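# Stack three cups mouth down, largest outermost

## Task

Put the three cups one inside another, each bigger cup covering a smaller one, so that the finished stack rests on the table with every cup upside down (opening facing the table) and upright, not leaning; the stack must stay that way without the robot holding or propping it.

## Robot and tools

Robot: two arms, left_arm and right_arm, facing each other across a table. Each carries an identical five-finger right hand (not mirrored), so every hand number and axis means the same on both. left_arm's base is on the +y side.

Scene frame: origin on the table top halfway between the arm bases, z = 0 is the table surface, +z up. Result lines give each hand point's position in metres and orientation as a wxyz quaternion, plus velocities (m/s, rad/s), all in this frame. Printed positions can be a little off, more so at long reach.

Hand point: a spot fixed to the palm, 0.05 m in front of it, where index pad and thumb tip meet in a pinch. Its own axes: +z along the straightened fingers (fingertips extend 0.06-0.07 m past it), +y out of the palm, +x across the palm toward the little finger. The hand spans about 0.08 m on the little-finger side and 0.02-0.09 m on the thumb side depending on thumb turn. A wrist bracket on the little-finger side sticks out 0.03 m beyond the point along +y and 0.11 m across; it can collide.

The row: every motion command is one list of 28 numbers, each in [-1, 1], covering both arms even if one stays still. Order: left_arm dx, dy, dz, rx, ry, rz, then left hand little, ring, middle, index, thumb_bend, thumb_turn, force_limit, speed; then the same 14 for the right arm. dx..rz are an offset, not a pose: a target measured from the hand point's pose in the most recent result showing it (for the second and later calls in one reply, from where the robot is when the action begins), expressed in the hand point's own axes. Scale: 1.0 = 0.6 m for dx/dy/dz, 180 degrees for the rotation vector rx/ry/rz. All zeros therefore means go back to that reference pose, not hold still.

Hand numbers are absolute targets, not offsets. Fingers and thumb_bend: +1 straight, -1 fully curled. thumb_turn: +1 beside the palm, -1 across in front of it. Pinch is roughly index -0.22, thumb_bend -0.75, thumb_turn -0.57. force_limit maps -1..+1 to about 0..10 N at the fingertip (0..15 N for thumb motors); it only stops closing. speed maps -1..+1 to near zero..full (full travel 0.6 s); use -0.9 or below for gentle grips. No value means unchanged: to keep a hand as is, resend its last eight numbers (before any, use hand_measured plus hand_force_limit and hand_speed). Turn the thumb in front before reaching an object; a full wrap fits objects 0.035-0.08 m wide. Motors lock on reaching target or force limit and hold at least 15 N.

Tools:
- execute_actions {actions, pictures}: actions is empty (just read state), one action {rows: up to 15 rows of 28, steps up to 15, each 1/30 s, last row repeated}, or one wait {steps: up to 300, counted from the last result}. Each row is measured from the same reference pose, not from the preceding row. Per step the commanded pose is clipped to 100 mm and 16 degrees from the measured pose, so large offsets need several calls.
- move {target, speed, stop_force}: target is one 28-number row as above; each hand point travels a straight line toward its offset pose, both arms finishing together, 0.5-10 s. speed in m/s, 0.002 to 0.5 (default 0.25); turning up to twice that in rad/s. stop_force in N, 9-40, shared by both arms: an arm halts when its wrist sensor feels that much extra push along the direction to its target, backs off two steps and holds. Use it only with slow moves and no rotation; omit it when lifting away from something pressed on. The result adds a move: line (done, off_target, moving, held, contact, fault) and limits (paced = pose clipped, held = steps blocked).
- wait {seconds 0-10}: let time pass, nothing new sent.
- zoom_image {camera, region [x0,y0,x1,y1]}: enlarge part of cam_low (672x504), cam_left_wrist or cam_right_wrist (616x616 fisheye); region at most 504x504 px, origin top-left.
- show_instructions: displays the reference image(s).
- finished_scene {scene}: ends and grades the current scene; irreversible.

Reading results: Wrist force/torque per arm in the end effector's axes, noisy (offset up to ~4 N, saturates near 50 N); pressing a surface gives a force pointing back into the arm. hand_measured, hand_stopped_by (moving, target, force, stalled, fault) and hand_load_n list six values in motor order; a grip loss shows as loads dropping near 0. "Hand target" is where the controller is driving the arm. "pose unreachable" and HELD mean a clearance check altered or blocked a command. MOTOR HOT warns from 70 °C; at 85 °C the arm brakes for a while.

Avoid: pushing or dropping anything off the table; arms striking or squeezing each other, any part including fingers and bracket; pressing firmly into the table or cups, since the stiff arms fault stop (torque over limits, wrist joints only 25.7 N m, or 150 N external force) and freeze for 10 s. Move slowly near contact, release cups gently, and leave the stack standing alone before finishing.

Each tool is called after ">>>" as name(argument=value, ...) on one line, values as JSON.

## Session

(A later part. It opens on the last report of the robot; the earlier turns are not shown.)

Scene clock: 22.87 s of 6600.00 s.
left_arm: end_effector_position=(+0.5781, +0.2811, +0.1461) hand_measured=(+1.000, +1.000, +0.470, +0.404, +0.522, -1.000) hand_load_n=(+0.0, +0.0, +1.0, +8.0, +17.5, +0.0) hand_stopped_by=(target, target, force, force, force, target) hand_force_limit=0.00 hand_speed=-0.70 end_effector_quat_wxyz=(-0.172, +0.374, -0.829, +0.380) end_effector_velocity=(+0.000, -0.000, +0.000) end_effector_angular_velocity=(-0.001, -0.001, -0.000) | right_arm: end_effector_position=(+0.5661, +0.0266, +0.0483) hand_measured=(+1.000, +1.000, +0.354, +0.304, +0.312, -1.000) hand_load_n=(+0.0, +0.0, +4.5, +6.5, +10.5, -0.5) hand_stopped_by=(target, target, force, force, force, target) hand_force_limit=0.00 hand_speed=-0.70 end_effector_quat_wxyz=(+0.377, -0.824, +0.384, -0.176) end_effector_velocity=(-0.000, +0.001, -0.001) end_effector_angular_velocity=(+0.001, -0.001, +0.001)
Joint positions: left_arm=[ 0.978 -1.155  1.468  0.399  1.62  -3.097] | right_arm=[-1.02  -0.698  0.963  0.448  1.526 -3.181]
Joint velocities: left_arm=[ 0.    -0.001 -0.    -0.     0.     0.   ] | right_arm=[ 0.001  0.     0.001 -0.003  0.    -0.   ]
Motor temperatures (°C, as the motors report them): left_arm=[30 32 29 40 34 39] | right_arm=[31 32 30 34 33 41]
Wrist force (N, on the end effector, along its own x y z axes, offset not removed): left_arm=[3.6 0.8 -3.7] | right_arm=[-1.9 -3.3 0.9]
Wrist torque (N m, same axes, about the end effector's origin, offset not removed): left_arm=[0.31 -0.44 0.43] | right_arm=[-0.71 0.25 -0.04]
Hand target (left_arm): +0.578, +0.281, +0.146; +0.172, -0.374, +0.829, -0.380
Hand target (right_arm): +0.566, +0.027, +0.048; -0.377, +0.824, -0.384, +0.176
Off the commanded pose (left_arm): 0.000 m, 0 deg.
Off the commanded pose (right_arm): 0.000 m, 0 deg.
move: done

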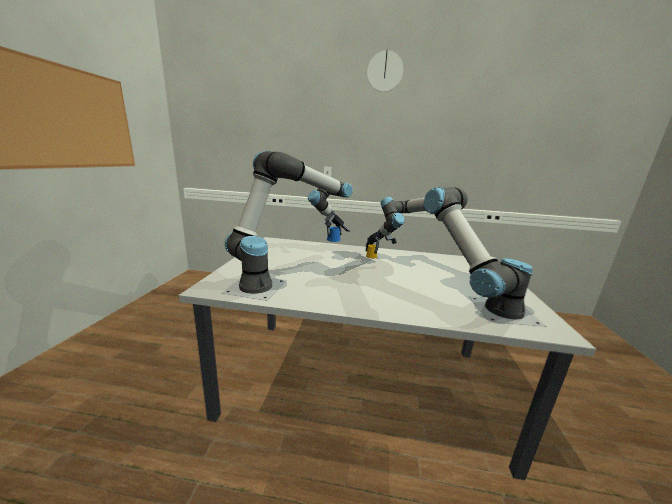

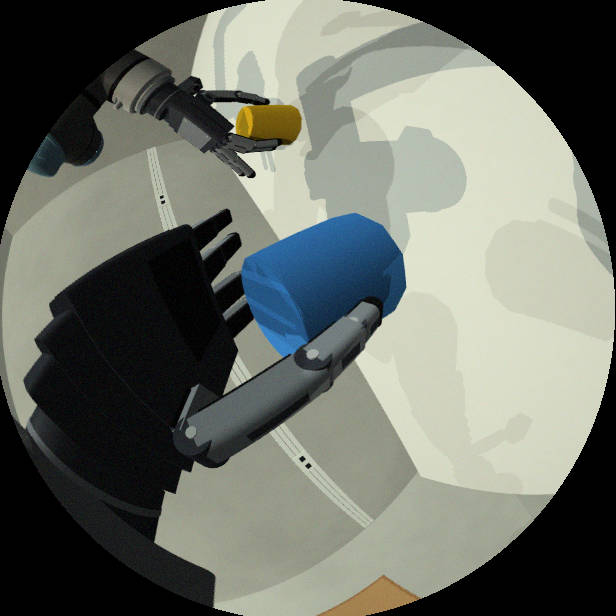

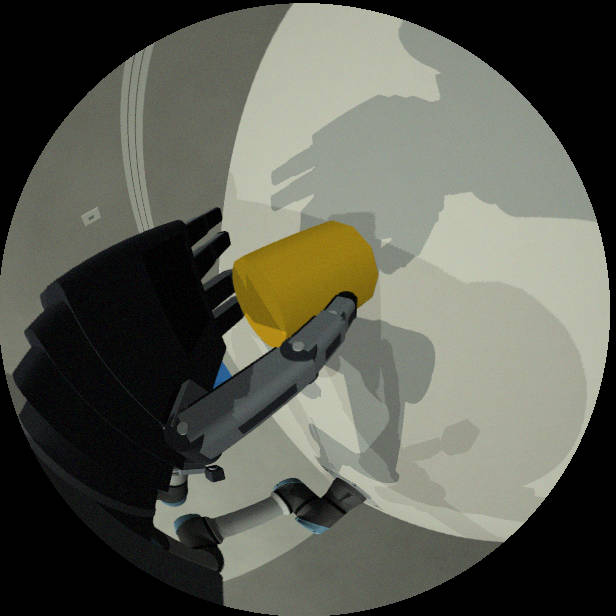

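>>> move(target=[0,0,0,0,0,0,1,1,0,0,0.45,-1,0,-0.7,0,0.001,0.001,0,0,0,1,1,0.75,0.75,0.65,-1,0,-0.4])

>>> move(target=[0,0,0,0,0,0,1,1,0,0,0.45,-1,0,-0.7,0,-0.095,-0.082,0,0,0,1,1,0.75,0.75,0.65,-1,0,-0.4], speed=0.15)

>>> move(target=[0.315,-0.188,0.218,0,0,0,1,1,0,0,0.45,-1,0,-0.7,0.357,0.195,-0.227,0,0,0,1,1,0.75,0.75,0.65,-1,0,-0.4], speed=0.2)

>>> zoom_image(camera="cam_low", region=[320,180,430,270])

Scene clock: 26.27 s of 6600.00 s.
left_arm: end_effector_position=(+0.5781, +0.2811, +0.1461) hand_measured=(+1.000, +1.000, +0.470, +0.404, +0.522, -1.000) hand_load_n=(+0.0, +0.0, +1.0, +8.0, +17.5, +0.0) hand_stopped_by=(target, target, force, force, force, target) hand_force_limit=0.00 hand_speed=-0.70 end_effector_quat_wxyz=(-0.172, +0.374, -0.829, +0.380) end_effector_velocity=(-0.000, -0.000, -0.001) end_effector_angular_velocity=(+0.000, +0.000, +0.000) | right_arm: end_effector_position=(+0.5661, +0.0267, +0.0475) hand_measured=(+1.000, +1.000, +0.750, +0.750, +0.650, -1.000) hand_load_n=(+0.0, +0.0, +0.0, +0.0, +0.0, +0.0) hand_stopped_by=(target, target, target, target, target, target) hand_force_limit=0.00 hand_speed=-0.40 end_effector_quat_wxyz=(+0.377, -0.824, +0.384, -0.176) end_effector_velocity=(+0.000, +0.000, +0.000) end_effector_angular_velocity=(+0.001, -0.001, +0.000)
Joint positions: left_arm=[ 0.978 -1.155  1.468  0.399  1.62  -3.097] | right_arm=[-1.02  -0.697  0.964  0.446  1.526 -3.181]
Joint velocities: left_arm=[-0.     0.001  0.001 -0.001 -0.    -0.   ] | right_arm=[ 0.    -0.    -0.001 -0.    -0.    -0.   ]
Motor temperatures (°C, as the motors report them): left_arm=[30 32 29 40 34 39] | right_arm=[31 32 30 34 33 41]
Wrist force (N, on the end effector, along its own x y z axes, offset not removed): left_arm=[0.1 1.4 -2.7] | right_arm=[-2.1 -3.5 -0.2]
Wrist torque (N m, same axes, about the end effector's origin, offset not removed): left_arm=[0.25 0.35 0.11] | right_arm=[-0.44 0.23 -0.43]
Hand target (left_arm): +0.578, +0.281, +0.146; +0.172, -0.374, +0.829, -0.380
Hand target (right_arm): +0.566, +0.027, +0.047; -0.377, +0.824, -0.384, +0.176
Off the commanded pose (left_arm): 0.000 m, 0 deg.
Off the commanded pose (right_arm): 0.000 m, 0 deg.
move: done

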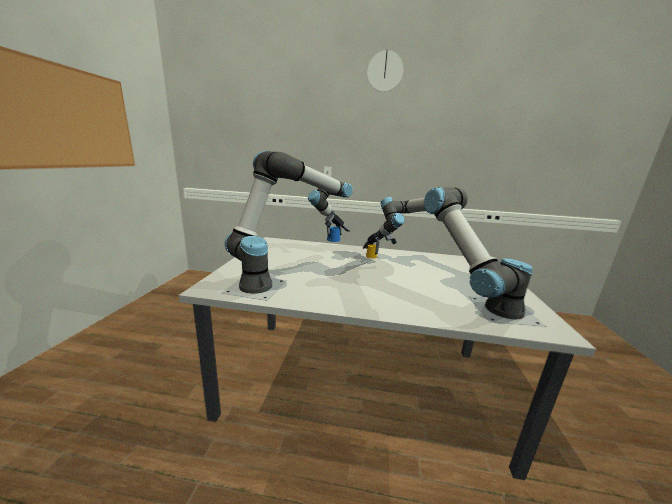

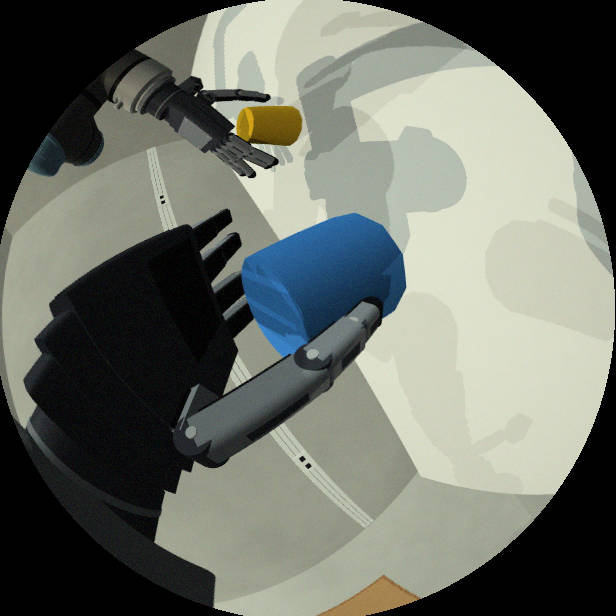

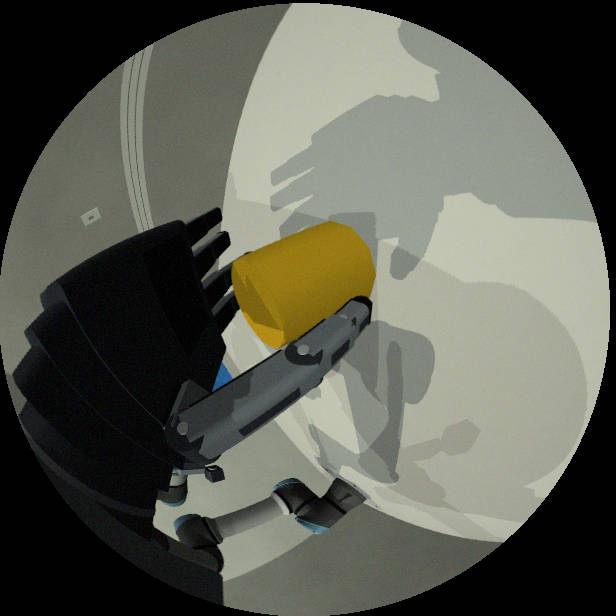

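Scene clock: 27.20 s of 6600.00 s.
left_arm: end_effector_position=(+0.5781, +0.2811, +0.1461) hand_measured=(+1.000, +1.000, +0.470, +0.404, +0.522, -1.000) hand_load_n=(+0.0, +0.0, +1.0, +8.0, +17.5, +0.0) hand_stopped_by=(target, target, force, force, force, target) hand_force_limit=0.00 hand_speed=-0.70 end_effector_quat_wxyz=(-0.172, +0.374, -0.829, +0.380) end_effector_velocity=(-0.000, +0.001, -0.001) end_effector_angular_velocity=(+0.001, +0.001, +0.000) | right_arm: end_effector_position=(+0.5661, +0.0268, +0.1227) hand_measured=(+1.000, +1.000, +0.750, +0.750, +0.650, -1.000) hand_load_n=(+0.0, +0.0, +0.0, +0.0, +0.0, +0.0) hand_stopped_by=(target, target, target, target, target, target) hand_force_limit=0.00 hand_speed=-0.40 end_effector_quat_wxyz=(+0.377, -0.824, +0.384, -0.176) end_effector_velocity=(+0.001, -0.000, +0.003) end_effector_angular_velocity=(+0.001, -0.002, -0.001)
Joint positions: left_arm=[ 0.978 -1.155  1.468  0.399  1.62  -3.097] | right_arm=[-1.02  -0.739  0.845  0.607  1.526 -3.181]
Joint velocities: left_arm=[ 0.001  0.     0.001  0.     0.001 -0.   ] | right_arm=[-0.001 -0.002 -0.003  0.003  0.    -0.   ]
Motor temperatures (°C, as the motors report them): left_arm=[30 32 29 40 34 39] | right_arm=[31 32 30 34 33 41]
Wrist force (N, on the end effector, along its own x y z axes, offset not removed): left_arm=[3.0 -1.8 0.0] | right_arm=[-0.4 0.1 -0.4]
Wrist torque (N m, same axes, about the end effector's origin, offset not removed): left_arm=[-0.39 -0.22 0.31] | right_arm=[0.07 -0.03 0.05]
Hand target (left_arm): +0.578, +0.281, +0.146; +0.172, -0.374, +0.829, -0.380
Hand target (right_arm): +0.566, +0.027, +0.123; -0.377, +0.824, -0.384, +0.176
Off the commanded pose (left_arm): 0.000 m, 0 deg.
Off the commanded pose (right_arm): 0.000 m, 0 deg.
move: done

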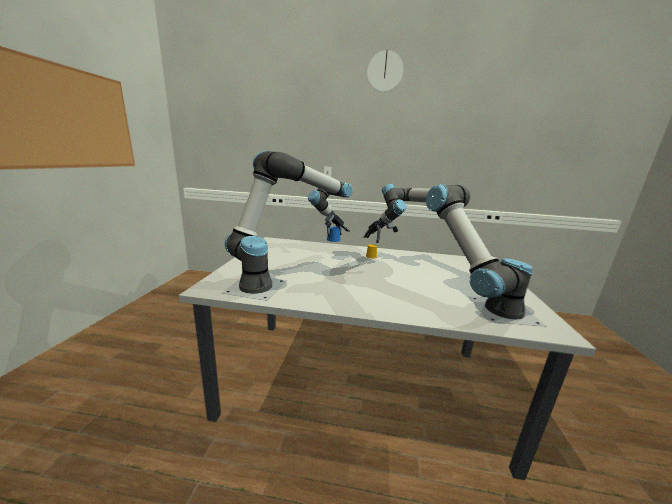

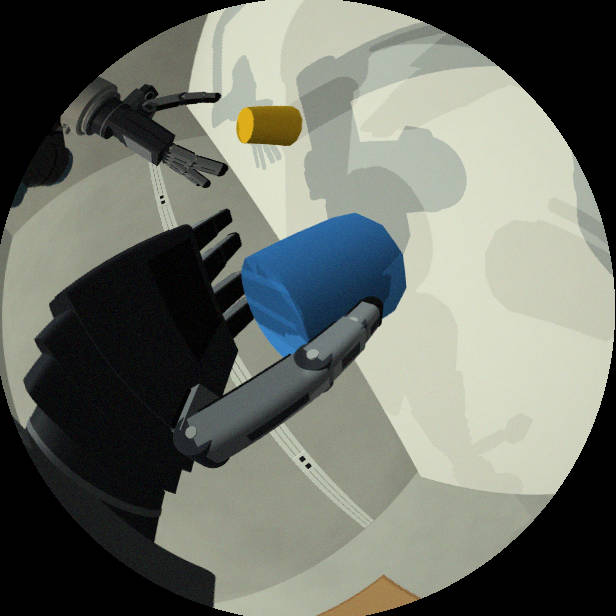

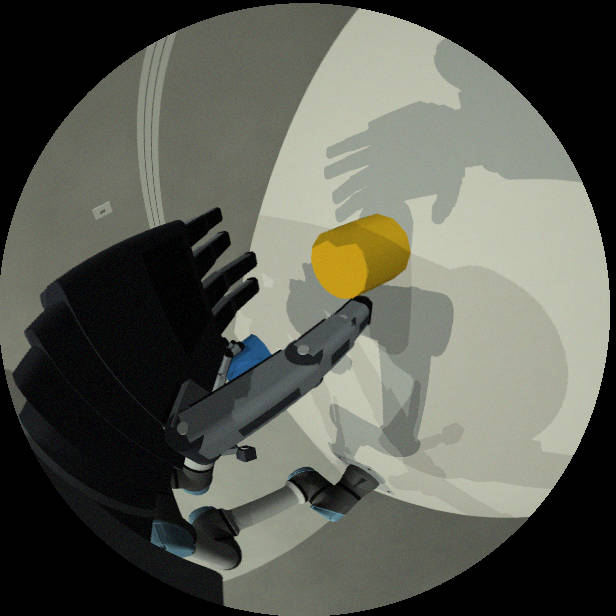

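Scene clock: 29.10 s of 6600.00 s.
left_arm: end_effector_position=(+0.5821, +0.0251, +0.1452) hand_measured=(+1.000, +1.000, +0.470, +0.404, +0.522, -1.000) hand_load_n=(+0.0, +0.0, +1.0, +8.0, +17.5, +0.0) hand_stopped_by=(target, target, force, force, force, target) hand_force_limit=0.00 hand_speed=-0.70 end_effector_quat_wxyz=(-0.171, +0.374, -0.829, +0.380) end_effector_velocity=(-0.000, -0.002, -0.000) end_effector_angular_velocity=(+0.001, +0.001, -0.001) | right_arm: end_effector_position=(+0.5663, -0.2525, +0.1235) hand_measured=(+1.000, +1.000, +0.750, +0.750, +0.650, -1.000) hand_load_n=(+0.0, +0.0, +0.0, +0.0, +0.0, +0.0) hand_stopped_by=(target, target, target, target, target, target) hand_force_limit=0.00 hand_speed=-0.40 end_effector_quat_wxyz=(+0.378, -0.824, +0.384, -0.176) end_effector_velocity=(+0.000, -0.001, +0.000) end_effector_angular_velocity=(+0.001, -0.002, +0.001)
Joint positions: left_arm=[ 0.665 -0.774  0.852  0.648  1.384 -3.304] | right_arm=[-1.491 -1.159  1.549  0.395  1.177 -3.507]
Joint velocities: left_arm=[-0.001  0.005 -0.008  0.005  0.    -0.001] | right_arm=[-0.002 -0.001  0.001 -0.001 -0.003 -0.002]
Motor temperatures (°C, as the motors report them): left_arm=[30 32 29 40 34 39] | right_arm=[31 32 30 34 33 41]
Wrist force (N, on the end effector, along its own x y z axes, offset not removed): left_arm=[3.8 0.1 -1.0] | right_arm=[1.6 -1.2 1.1]
Wrist torque (N m, same axes, about the end effector's origin, offset not removed): left_arm=[-0.08 -0.25 0.36] | right_arm=[-0.05 -0.35 0.16]
Hand target (left_arm): +0.582, +0.025, +0.145; +0.171, -0.374, +0.829, -0.380
Hand target (right_arm): +0.566, -0.253, +0.123; -0.378, +0.824, -0.384, +0.176
Off the commanded pose (left_arm): 0.001 m, 0 deg.
Off the commanded pose (right_arm): 0.000 m, 0 deg.
move: done

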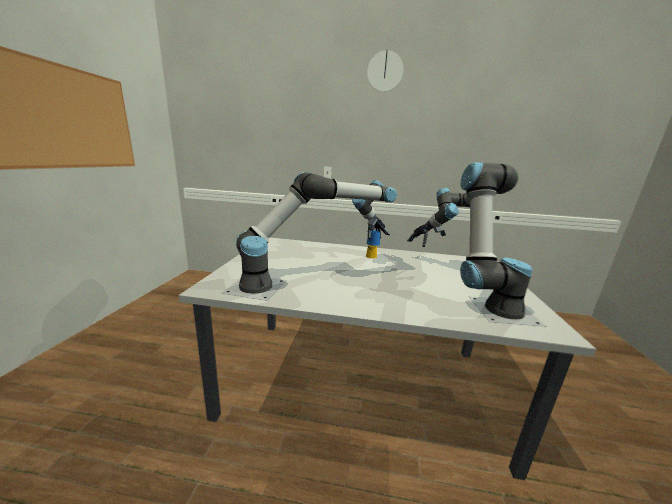

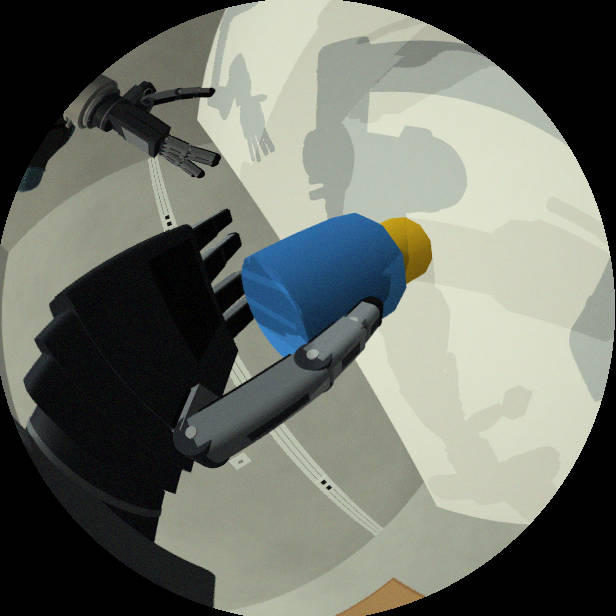

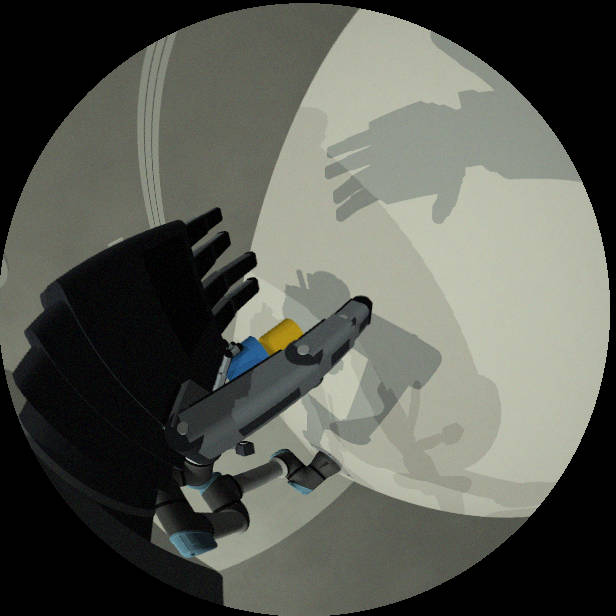

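Region (320, 180, 430, 270) of cam_low's 672x504 image, scaled by 4.582, with more detail than that image has; it fills the top 412 rows of this view, and the rest is white.

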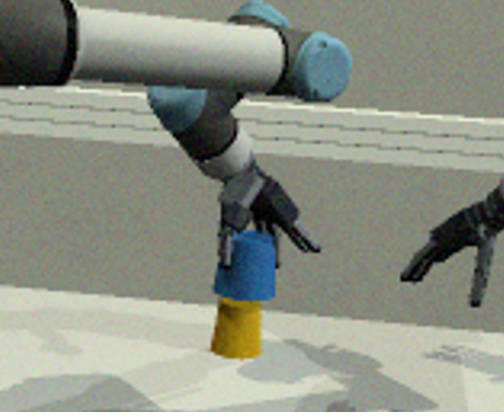

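Shift about 5 mm along hand -x, then lower.

>>> move(target=[-0.008,0.011,0.009,0,0,0,1,1,0,0,0.45,-1,0,-0.7,0,0,0,0,0,0,1,1,0.75,0.75,0.65,-1,0,-0.4], speed=0.05)

>>> move(target=[0,0.101,0.087,0,0,0,1,1,0,0,0.45,-1,0,-0.7,0,0,0,0,0,0,1,1,0.75,0.75,0.65,-1,0,-0.4], speed=0.045, stop_force=10)

Scene clock: 31.33 s of 6600.00 s.
left_arm: end_effector_position=(+0.5851, +0.0289, +0.1368) hand_measured=(+1.000, +1.000, +0.470, +0.404, +0.522, -1.000) hand_load_n=(+0.0, +0.0, +1.0, +8.0, +17.5, +0.0) hand_stopped_by=(target, target, force, force, force, target) hand_force_limit=0.00 hand_speed=-0.70 end_effector_quat_wxyz=(-0.171, +0.374, -0.829, +0.380) end_effector_velocity=(+0.000, -0.001, -0.001) end_effector_angular_velocity=(-0.001, -0.001, -0.001) | right_arm: end_effector_position=(+0.5662, -0.2525, +0.1235) hand_measured=(+1.000, +1.000, +0.750, +0.750, +0.650, -1.000) hand_load_n=(+0.0, +0.0, +0.0, +0.0, +0.0, +0.0) hand_stopped_by=(target, target, target, target, target, target) hand_force_limit=0.00 hand_speed=-0.40 end_effector_quat_wxyz=(+0.378, -0.824, +0.384, -0.176) end_effector_velocity=(-0.001, +0.000, +0.001) end_effector_angular_velocity=(-0.000, -0.002, +0.000)
Joint positions: left_arm=[ 0.672 -0.773  0.872  0.626  1.39  -3.299] | right_arm=[-1.491 -1.159  1.549  0.395  1.177 -3.507]
Joint velocities: left_arm=[-0.     0.001  0.002 -0.005  0.     0.   ] | right_arm=[ 0.001 -0.003  0.001  0.001  0.001 -0.   ]
Motor temperatures (°C, as the motors report them): left_arm=[30 32 29 40 34 39] | right_arm=[31 32 30 34 33 41]
Wrist force (N, on the end effector, along its own x y z axes, offset not removed): left_arm=[-0.8 0.6 -3.8] | right_arm=[-8.2 0.4 -1.8]
Wrist torque (N m, same axes, about the end effector's origin, offset not removed): left_arm=[0.20 0.22 0.08] | right_arm=[0.14 1.50 -0.45]
Hand target (left_arm): +0.585, +0.029, +0.137; +0.171, -0.374, +0.829, -0.380
Hand target (right_arm): +0.566, -0.252, +0.123; -0.378, +0.824, -0.384, +0.176
Off the commanded pose (left_arm): 0.000 m, 0 deg.
Off the commanded pose (right_arm): 0.000 m, 0 deg.
move: done

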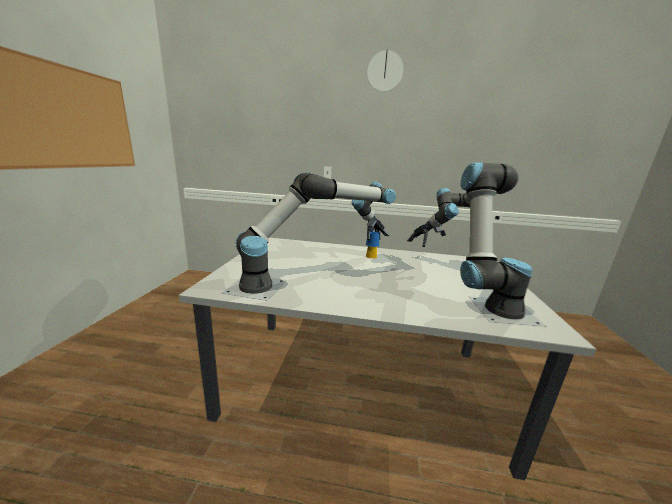

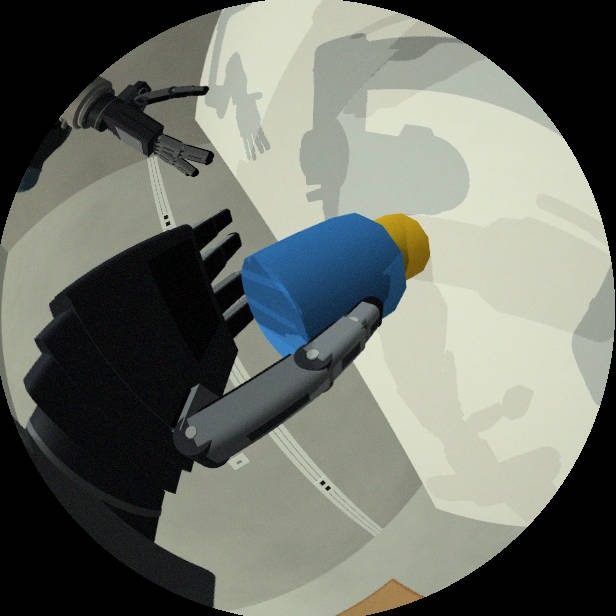

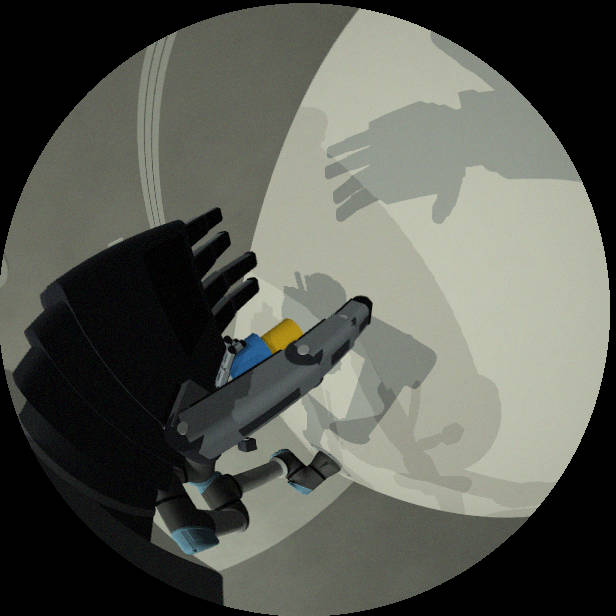

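Scene clock: 33.43 s of 6600.00 s.
left_arm: end_effector_position=(+0.5851, +0.0291, +0.0569) hand_measured=(+1.000, +1.000, +0.470, +0.404, +0.522, -1.000) hand_load_n=(+0.0, +0.0, +1.0, +8.0, +17.5, +0.0) hand_stopped_by=(target, target, force, force, force, target) hand_force_limit=0.00 hand_speed=-0.70 end_effector_quat_wxyz=(-0.171, +0.374, -0.829, +0.380) end_effector_velocity=(-0.001, -0.001, -0.001) end_effector_angular_velocity=(-0.001, -0.001, -0.002) | right_arm: end_effector_position=(+0.5662, -0.2525, +0.1235) hand_measured=(+1.000, +1.000, +0.750, +0.750, +0.650, -1.000) hand_load_n=(+0.0, +0.0, +0.0, +0.0, +0.0, +0.0) hand_stopped_by=(target, target, target, target, target, target) hand_force_limit=0.00 hand_speed=-0.40 end_effector_quat_wxyz=(+0.378, -0.824, +0.384, -0.176) end_effector_velocity=(+0.001, +0.000, -0.000) end_effector_angular_velocity=(+0.000, -0.001, +0.000)
Joint positions: left_arm=[ 0.673 -0.73   1.002  0.453  1.39  -3.299] | right_arm=[-1.491 -1.159  1.549  0.395  1.177 -3.507]
Joint velocities: left_arm=[-0.002  0.     0.001 -0.003  0.    -0.   ] | right_arm=[ 0.     0.001 -0.001 -0.001  0.     0.   ]
Motor temperatures (°C, as the motors report them): left_arm=[30 32 29 40 34 39] | right_arm=[31 32 30 34 33 41]
Wrist force (N, on the end effector, along its own x y z axes, offset not removed): left_arm=[0.3 1.7 -2.7] | right_arm=[0.5 -1.6 -1.6]
Wrist torque (N m, same axes, about the end effector's origin, offset not removed): left_arm=[0.19 0.20 -0.03] | right_arm=[-0.19 0.03 0.12]
Hand target (left_arm): +0.585, +0.029, +0.057; +0.171, -0.374, +0.829, -0.380
Hand target (right_arm): +0.566, -0.252, +0.123; -0.378, +0.824, -0.384, +0.176
Off the commanded pose (left_arm): 0.000 m, 0 deg.
Off the commanded pose (right_arm): 0.000 m, 0 deg.
move: done

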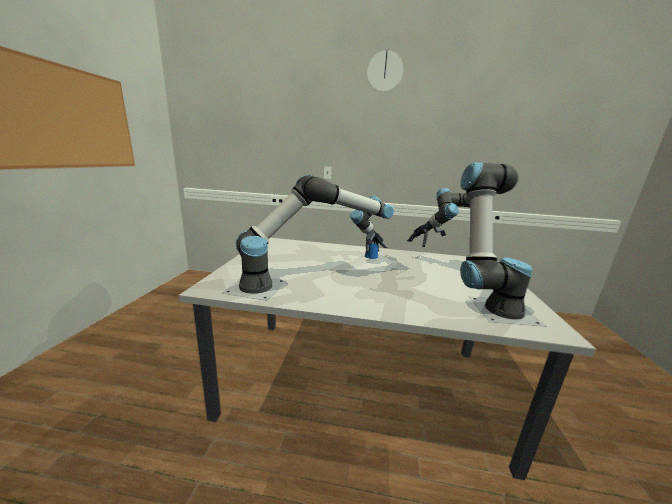

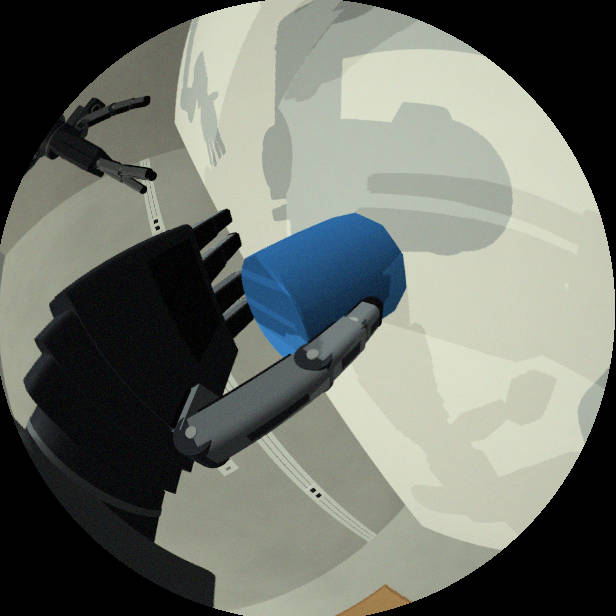

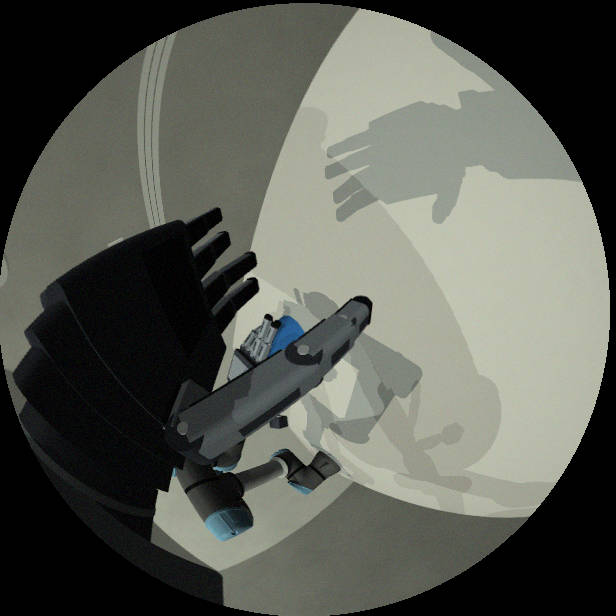

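>>> move(target=[0,0.001,0.001,0,0,0,1,1,0.85,0.85,0.9,-1,0,-0.4,0,0,0,0,0,0,1,1,0.75,0.75,0.65,-1,0,-0.4])

>>> move(target=[0,-0.11,-0.1,0,0,0,1,1,0.85,0.85,0.9,-1,0,-0.4,0,0,0,0,0,0,1,1,0.75,0.75,0.65,-1,0,-0.4], speed=0.15)

>>> zoom_image(camera="cam_low", region=[320,180,430,270])

Scene clock: 36.80 s of 6600.00 s.
left_arm: end_effector_position=(+0.5852, +0.0290, +0.0560) hand_measured=(+1.000, +1.000, +0.850, +0.850, +0.900, -1.000) hand_load_n=(+0.0, +0.0, +0.0, +0.0, +0.0, +0.0) hand_stopped_by=(target, target, target, target, target, target) hand_force_limit=0.00 hand_speed=-0.40 end_effector_quat_wxyz=(-0.171, +0.374, -0.829, +0.380) end_effector_velocity=(-0.001, -0.001, -0.000) end_effector_angular_velocity=(-0.000, +0.000, -0.002) | right_arm: end_effector_position=(+0.5662, -0.2525, +0.1235) hand_measured=(+1.000, +1.000, +0.750, +0.750, +0.650, -1.000) hand_load_n=(+0.0, +0.0, +0.0, +0.0, +0.0, +0.0) hand_stopped_by=(target, target, target, target, target, target) hand_force_limit=0.00 hand_speed=-0.40 end_effector_quat_wxyz=(+0.378, -0.824, +0.384, -0.176) end_effector_velocity=(+0.000, +0.000, +0.001) end_effector_angular_velocity=(+0.000, -0.001, -0.000)
Joint positions: left_arm=[ 0.673 -0.729  1.003  0.452  1.39  -3.299] | right_arm=[-1.491 -1.159  1.549  0.395  1.177 -3.507]
Joint velocities: left_arm=[-0.001  0.    -0.     0.     0.001  0.   ] | right_arm=[-0.    -0.    -0.001  0.    -0.     0.   ]
Motor temperatures (°C, as the motors report them): left_arm=[30 32 29 40 34 39] | right_arm=[31 32 30 34 33 41]
Wrist force (N, on the end effector, along its own x y z axes, offset not removed): left_arm=[0.6 0.6 0.0] | right_arm=[1.1 -1.5 -0.1]
Wrist torque (N m, same axes, about the end effector's origin, offset not removed): left_arm=[-0.11 -0.03 0.07] | right_arm=[-0.22 -0.11 0.16]
Hand target (left_arm): +0.585, +0.029, +0.056; +0.171, -0.374, +0.829, -0.380
Hand target (right_arm): +0.566, -0.252, +0.123; -0.378, +0.824, -0.384, +0.176
Off the commanded pose (left_arm): 0.000 m, 0 deg.
Off the commanded pose (right_arm): 0.000 m, 0 deg.
move: done

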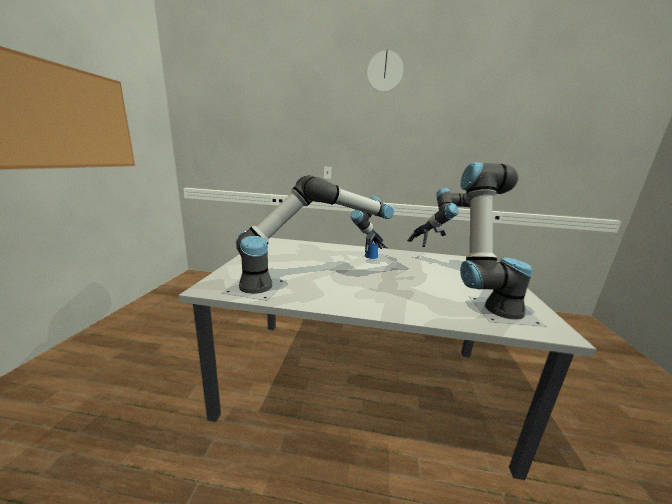

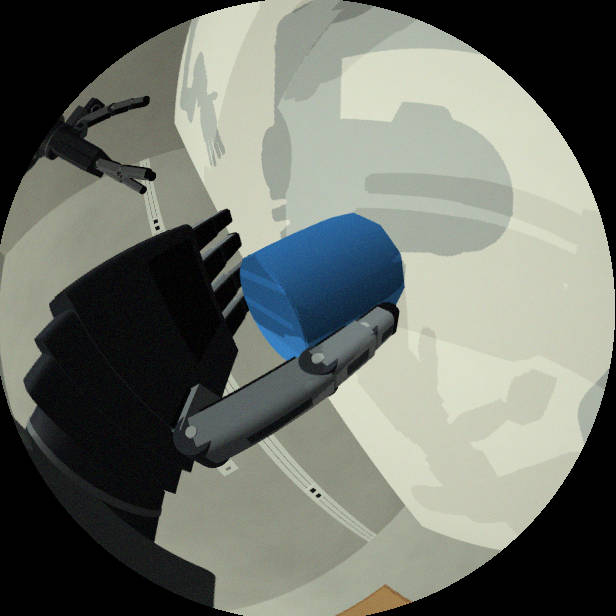

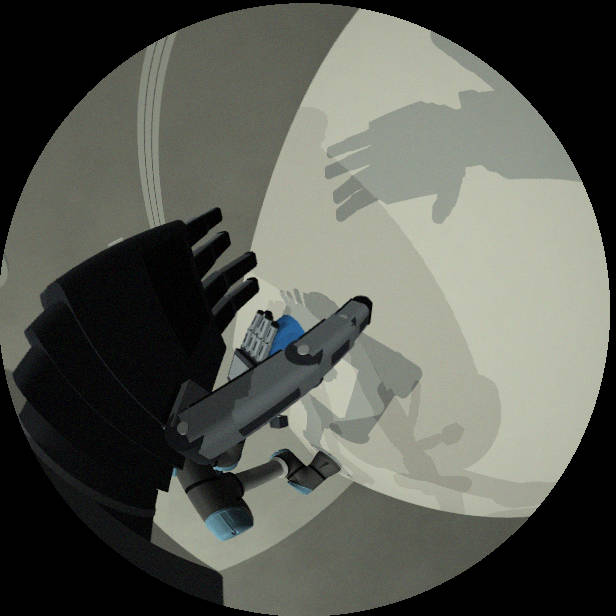

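Scene clock: 37.83 s of 6600.00 s.
left_arm: end_effector_position=(+0.5833, +0.0304, +0.1451) hand_measured=(+1.000, +1.000, +0.850, +0.850, +0.900, -1.000) hand_load_n=(+0.0, +0.0, +0.0, +0.0, +0.0, +0.0) hand_stopped_by=(target, target, target, target, target, target) hand_force_limit=0.00 hand_speed=-0.40 end_effector_quat_wxyz=(-0.171, +0.374, -0.829, +0.380) end_effector_velocity=(+0.000, +0.000, +0.001) end_effector_angular_velocity=(+0.001, +0.001, +0.000) | right_arm: end_effector_position=(+0.5662, -0.2525, +0.1235) hand_measured=(+1.000, +1.000, +0.750, +0.750, +0.650, -1.000) hand_load_n=(+0.0, +0.0, +0.0, +0.0, +0.0, +0.0) hand_stopped_by=(target, target, target, target, target, target) hand_force_limit=0.00 hand_speed=-0.40 end_effector_quat_wxyz=(+0.378, -0.824, +0.384, -0.176) end_effector_velocity=(-0.000, -0.000, +0.000) end_effector_angular_velocity=(-0.000, -0.001, +0.000)
Joint positions: left_arm=[ 0.672 -0.782  0.868  0.64   1.389 -3.3  ] | right_arm=[-1.491 -1.159  1.549  0.395  1.177 -3.507]
Joint velocities: left_arm=[ 0.001 -0.    -0.003  0.004  0.    -0.   ] | right_arm=[-0.    -0.001  0.001 -0.001  0.    -0.001]
Motor temperatures (°C, as the motors report them): left_arm=[30 32 29 40 34 39] | right_arm=[31 32 30 34 33 41]
Wrist force (N, on the end effector, along its own x y z axes, offset not removed): left_arm=[1.0 1.7 -3.0] | right_arm=[-1.2 -3.3 1.0]
Wrist torque (N m, same axes, about the end effector's origin, offset not removed): left_arm=[0.31 0.12 -0.05] | right_arm=[-0.59 0.22 -0.28]
Hand target (left_arm): +0.583, +0.030, +0.145; +0.171, -0.374, +0.829, -0.380
Hand target (right_arm): +0.566, -0.252, +0.123; -0.378, +0.824, -0.384, +0.176
Off the commanded pose (left_arm): 0.000 m, 0 deg.
Off the commanded pose (right_arm): 0.000 m, 0 deg.
move: done

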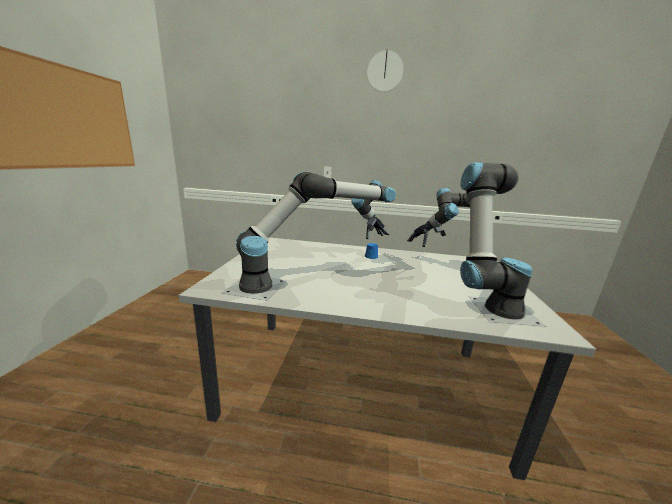

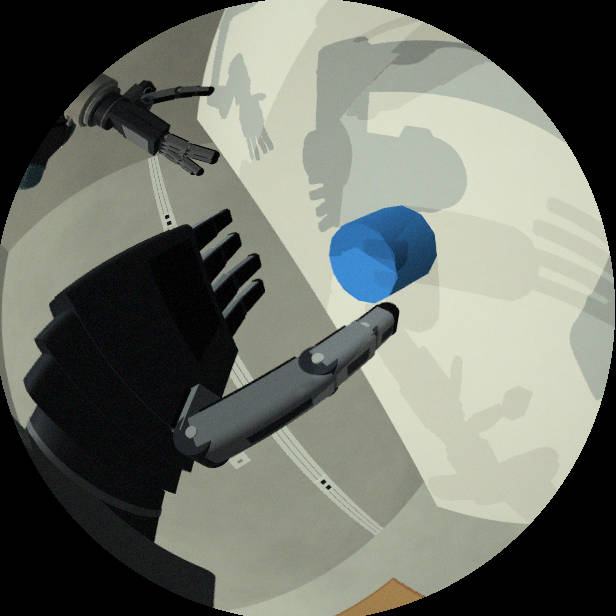

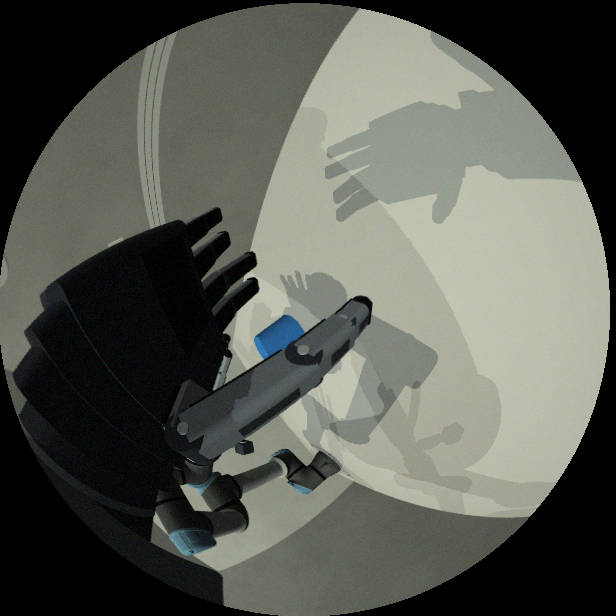

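Region (320, 180, 430, 270) of cam_low's 672x504 image, scaled by 4.582, with more detail than that image has; it fills the top 412 rows of this view, and the rest is white.

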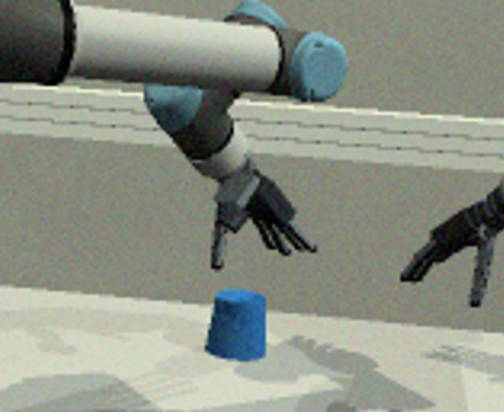

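>>> finished_scene(scene=2)

The scene is finished: the task was done.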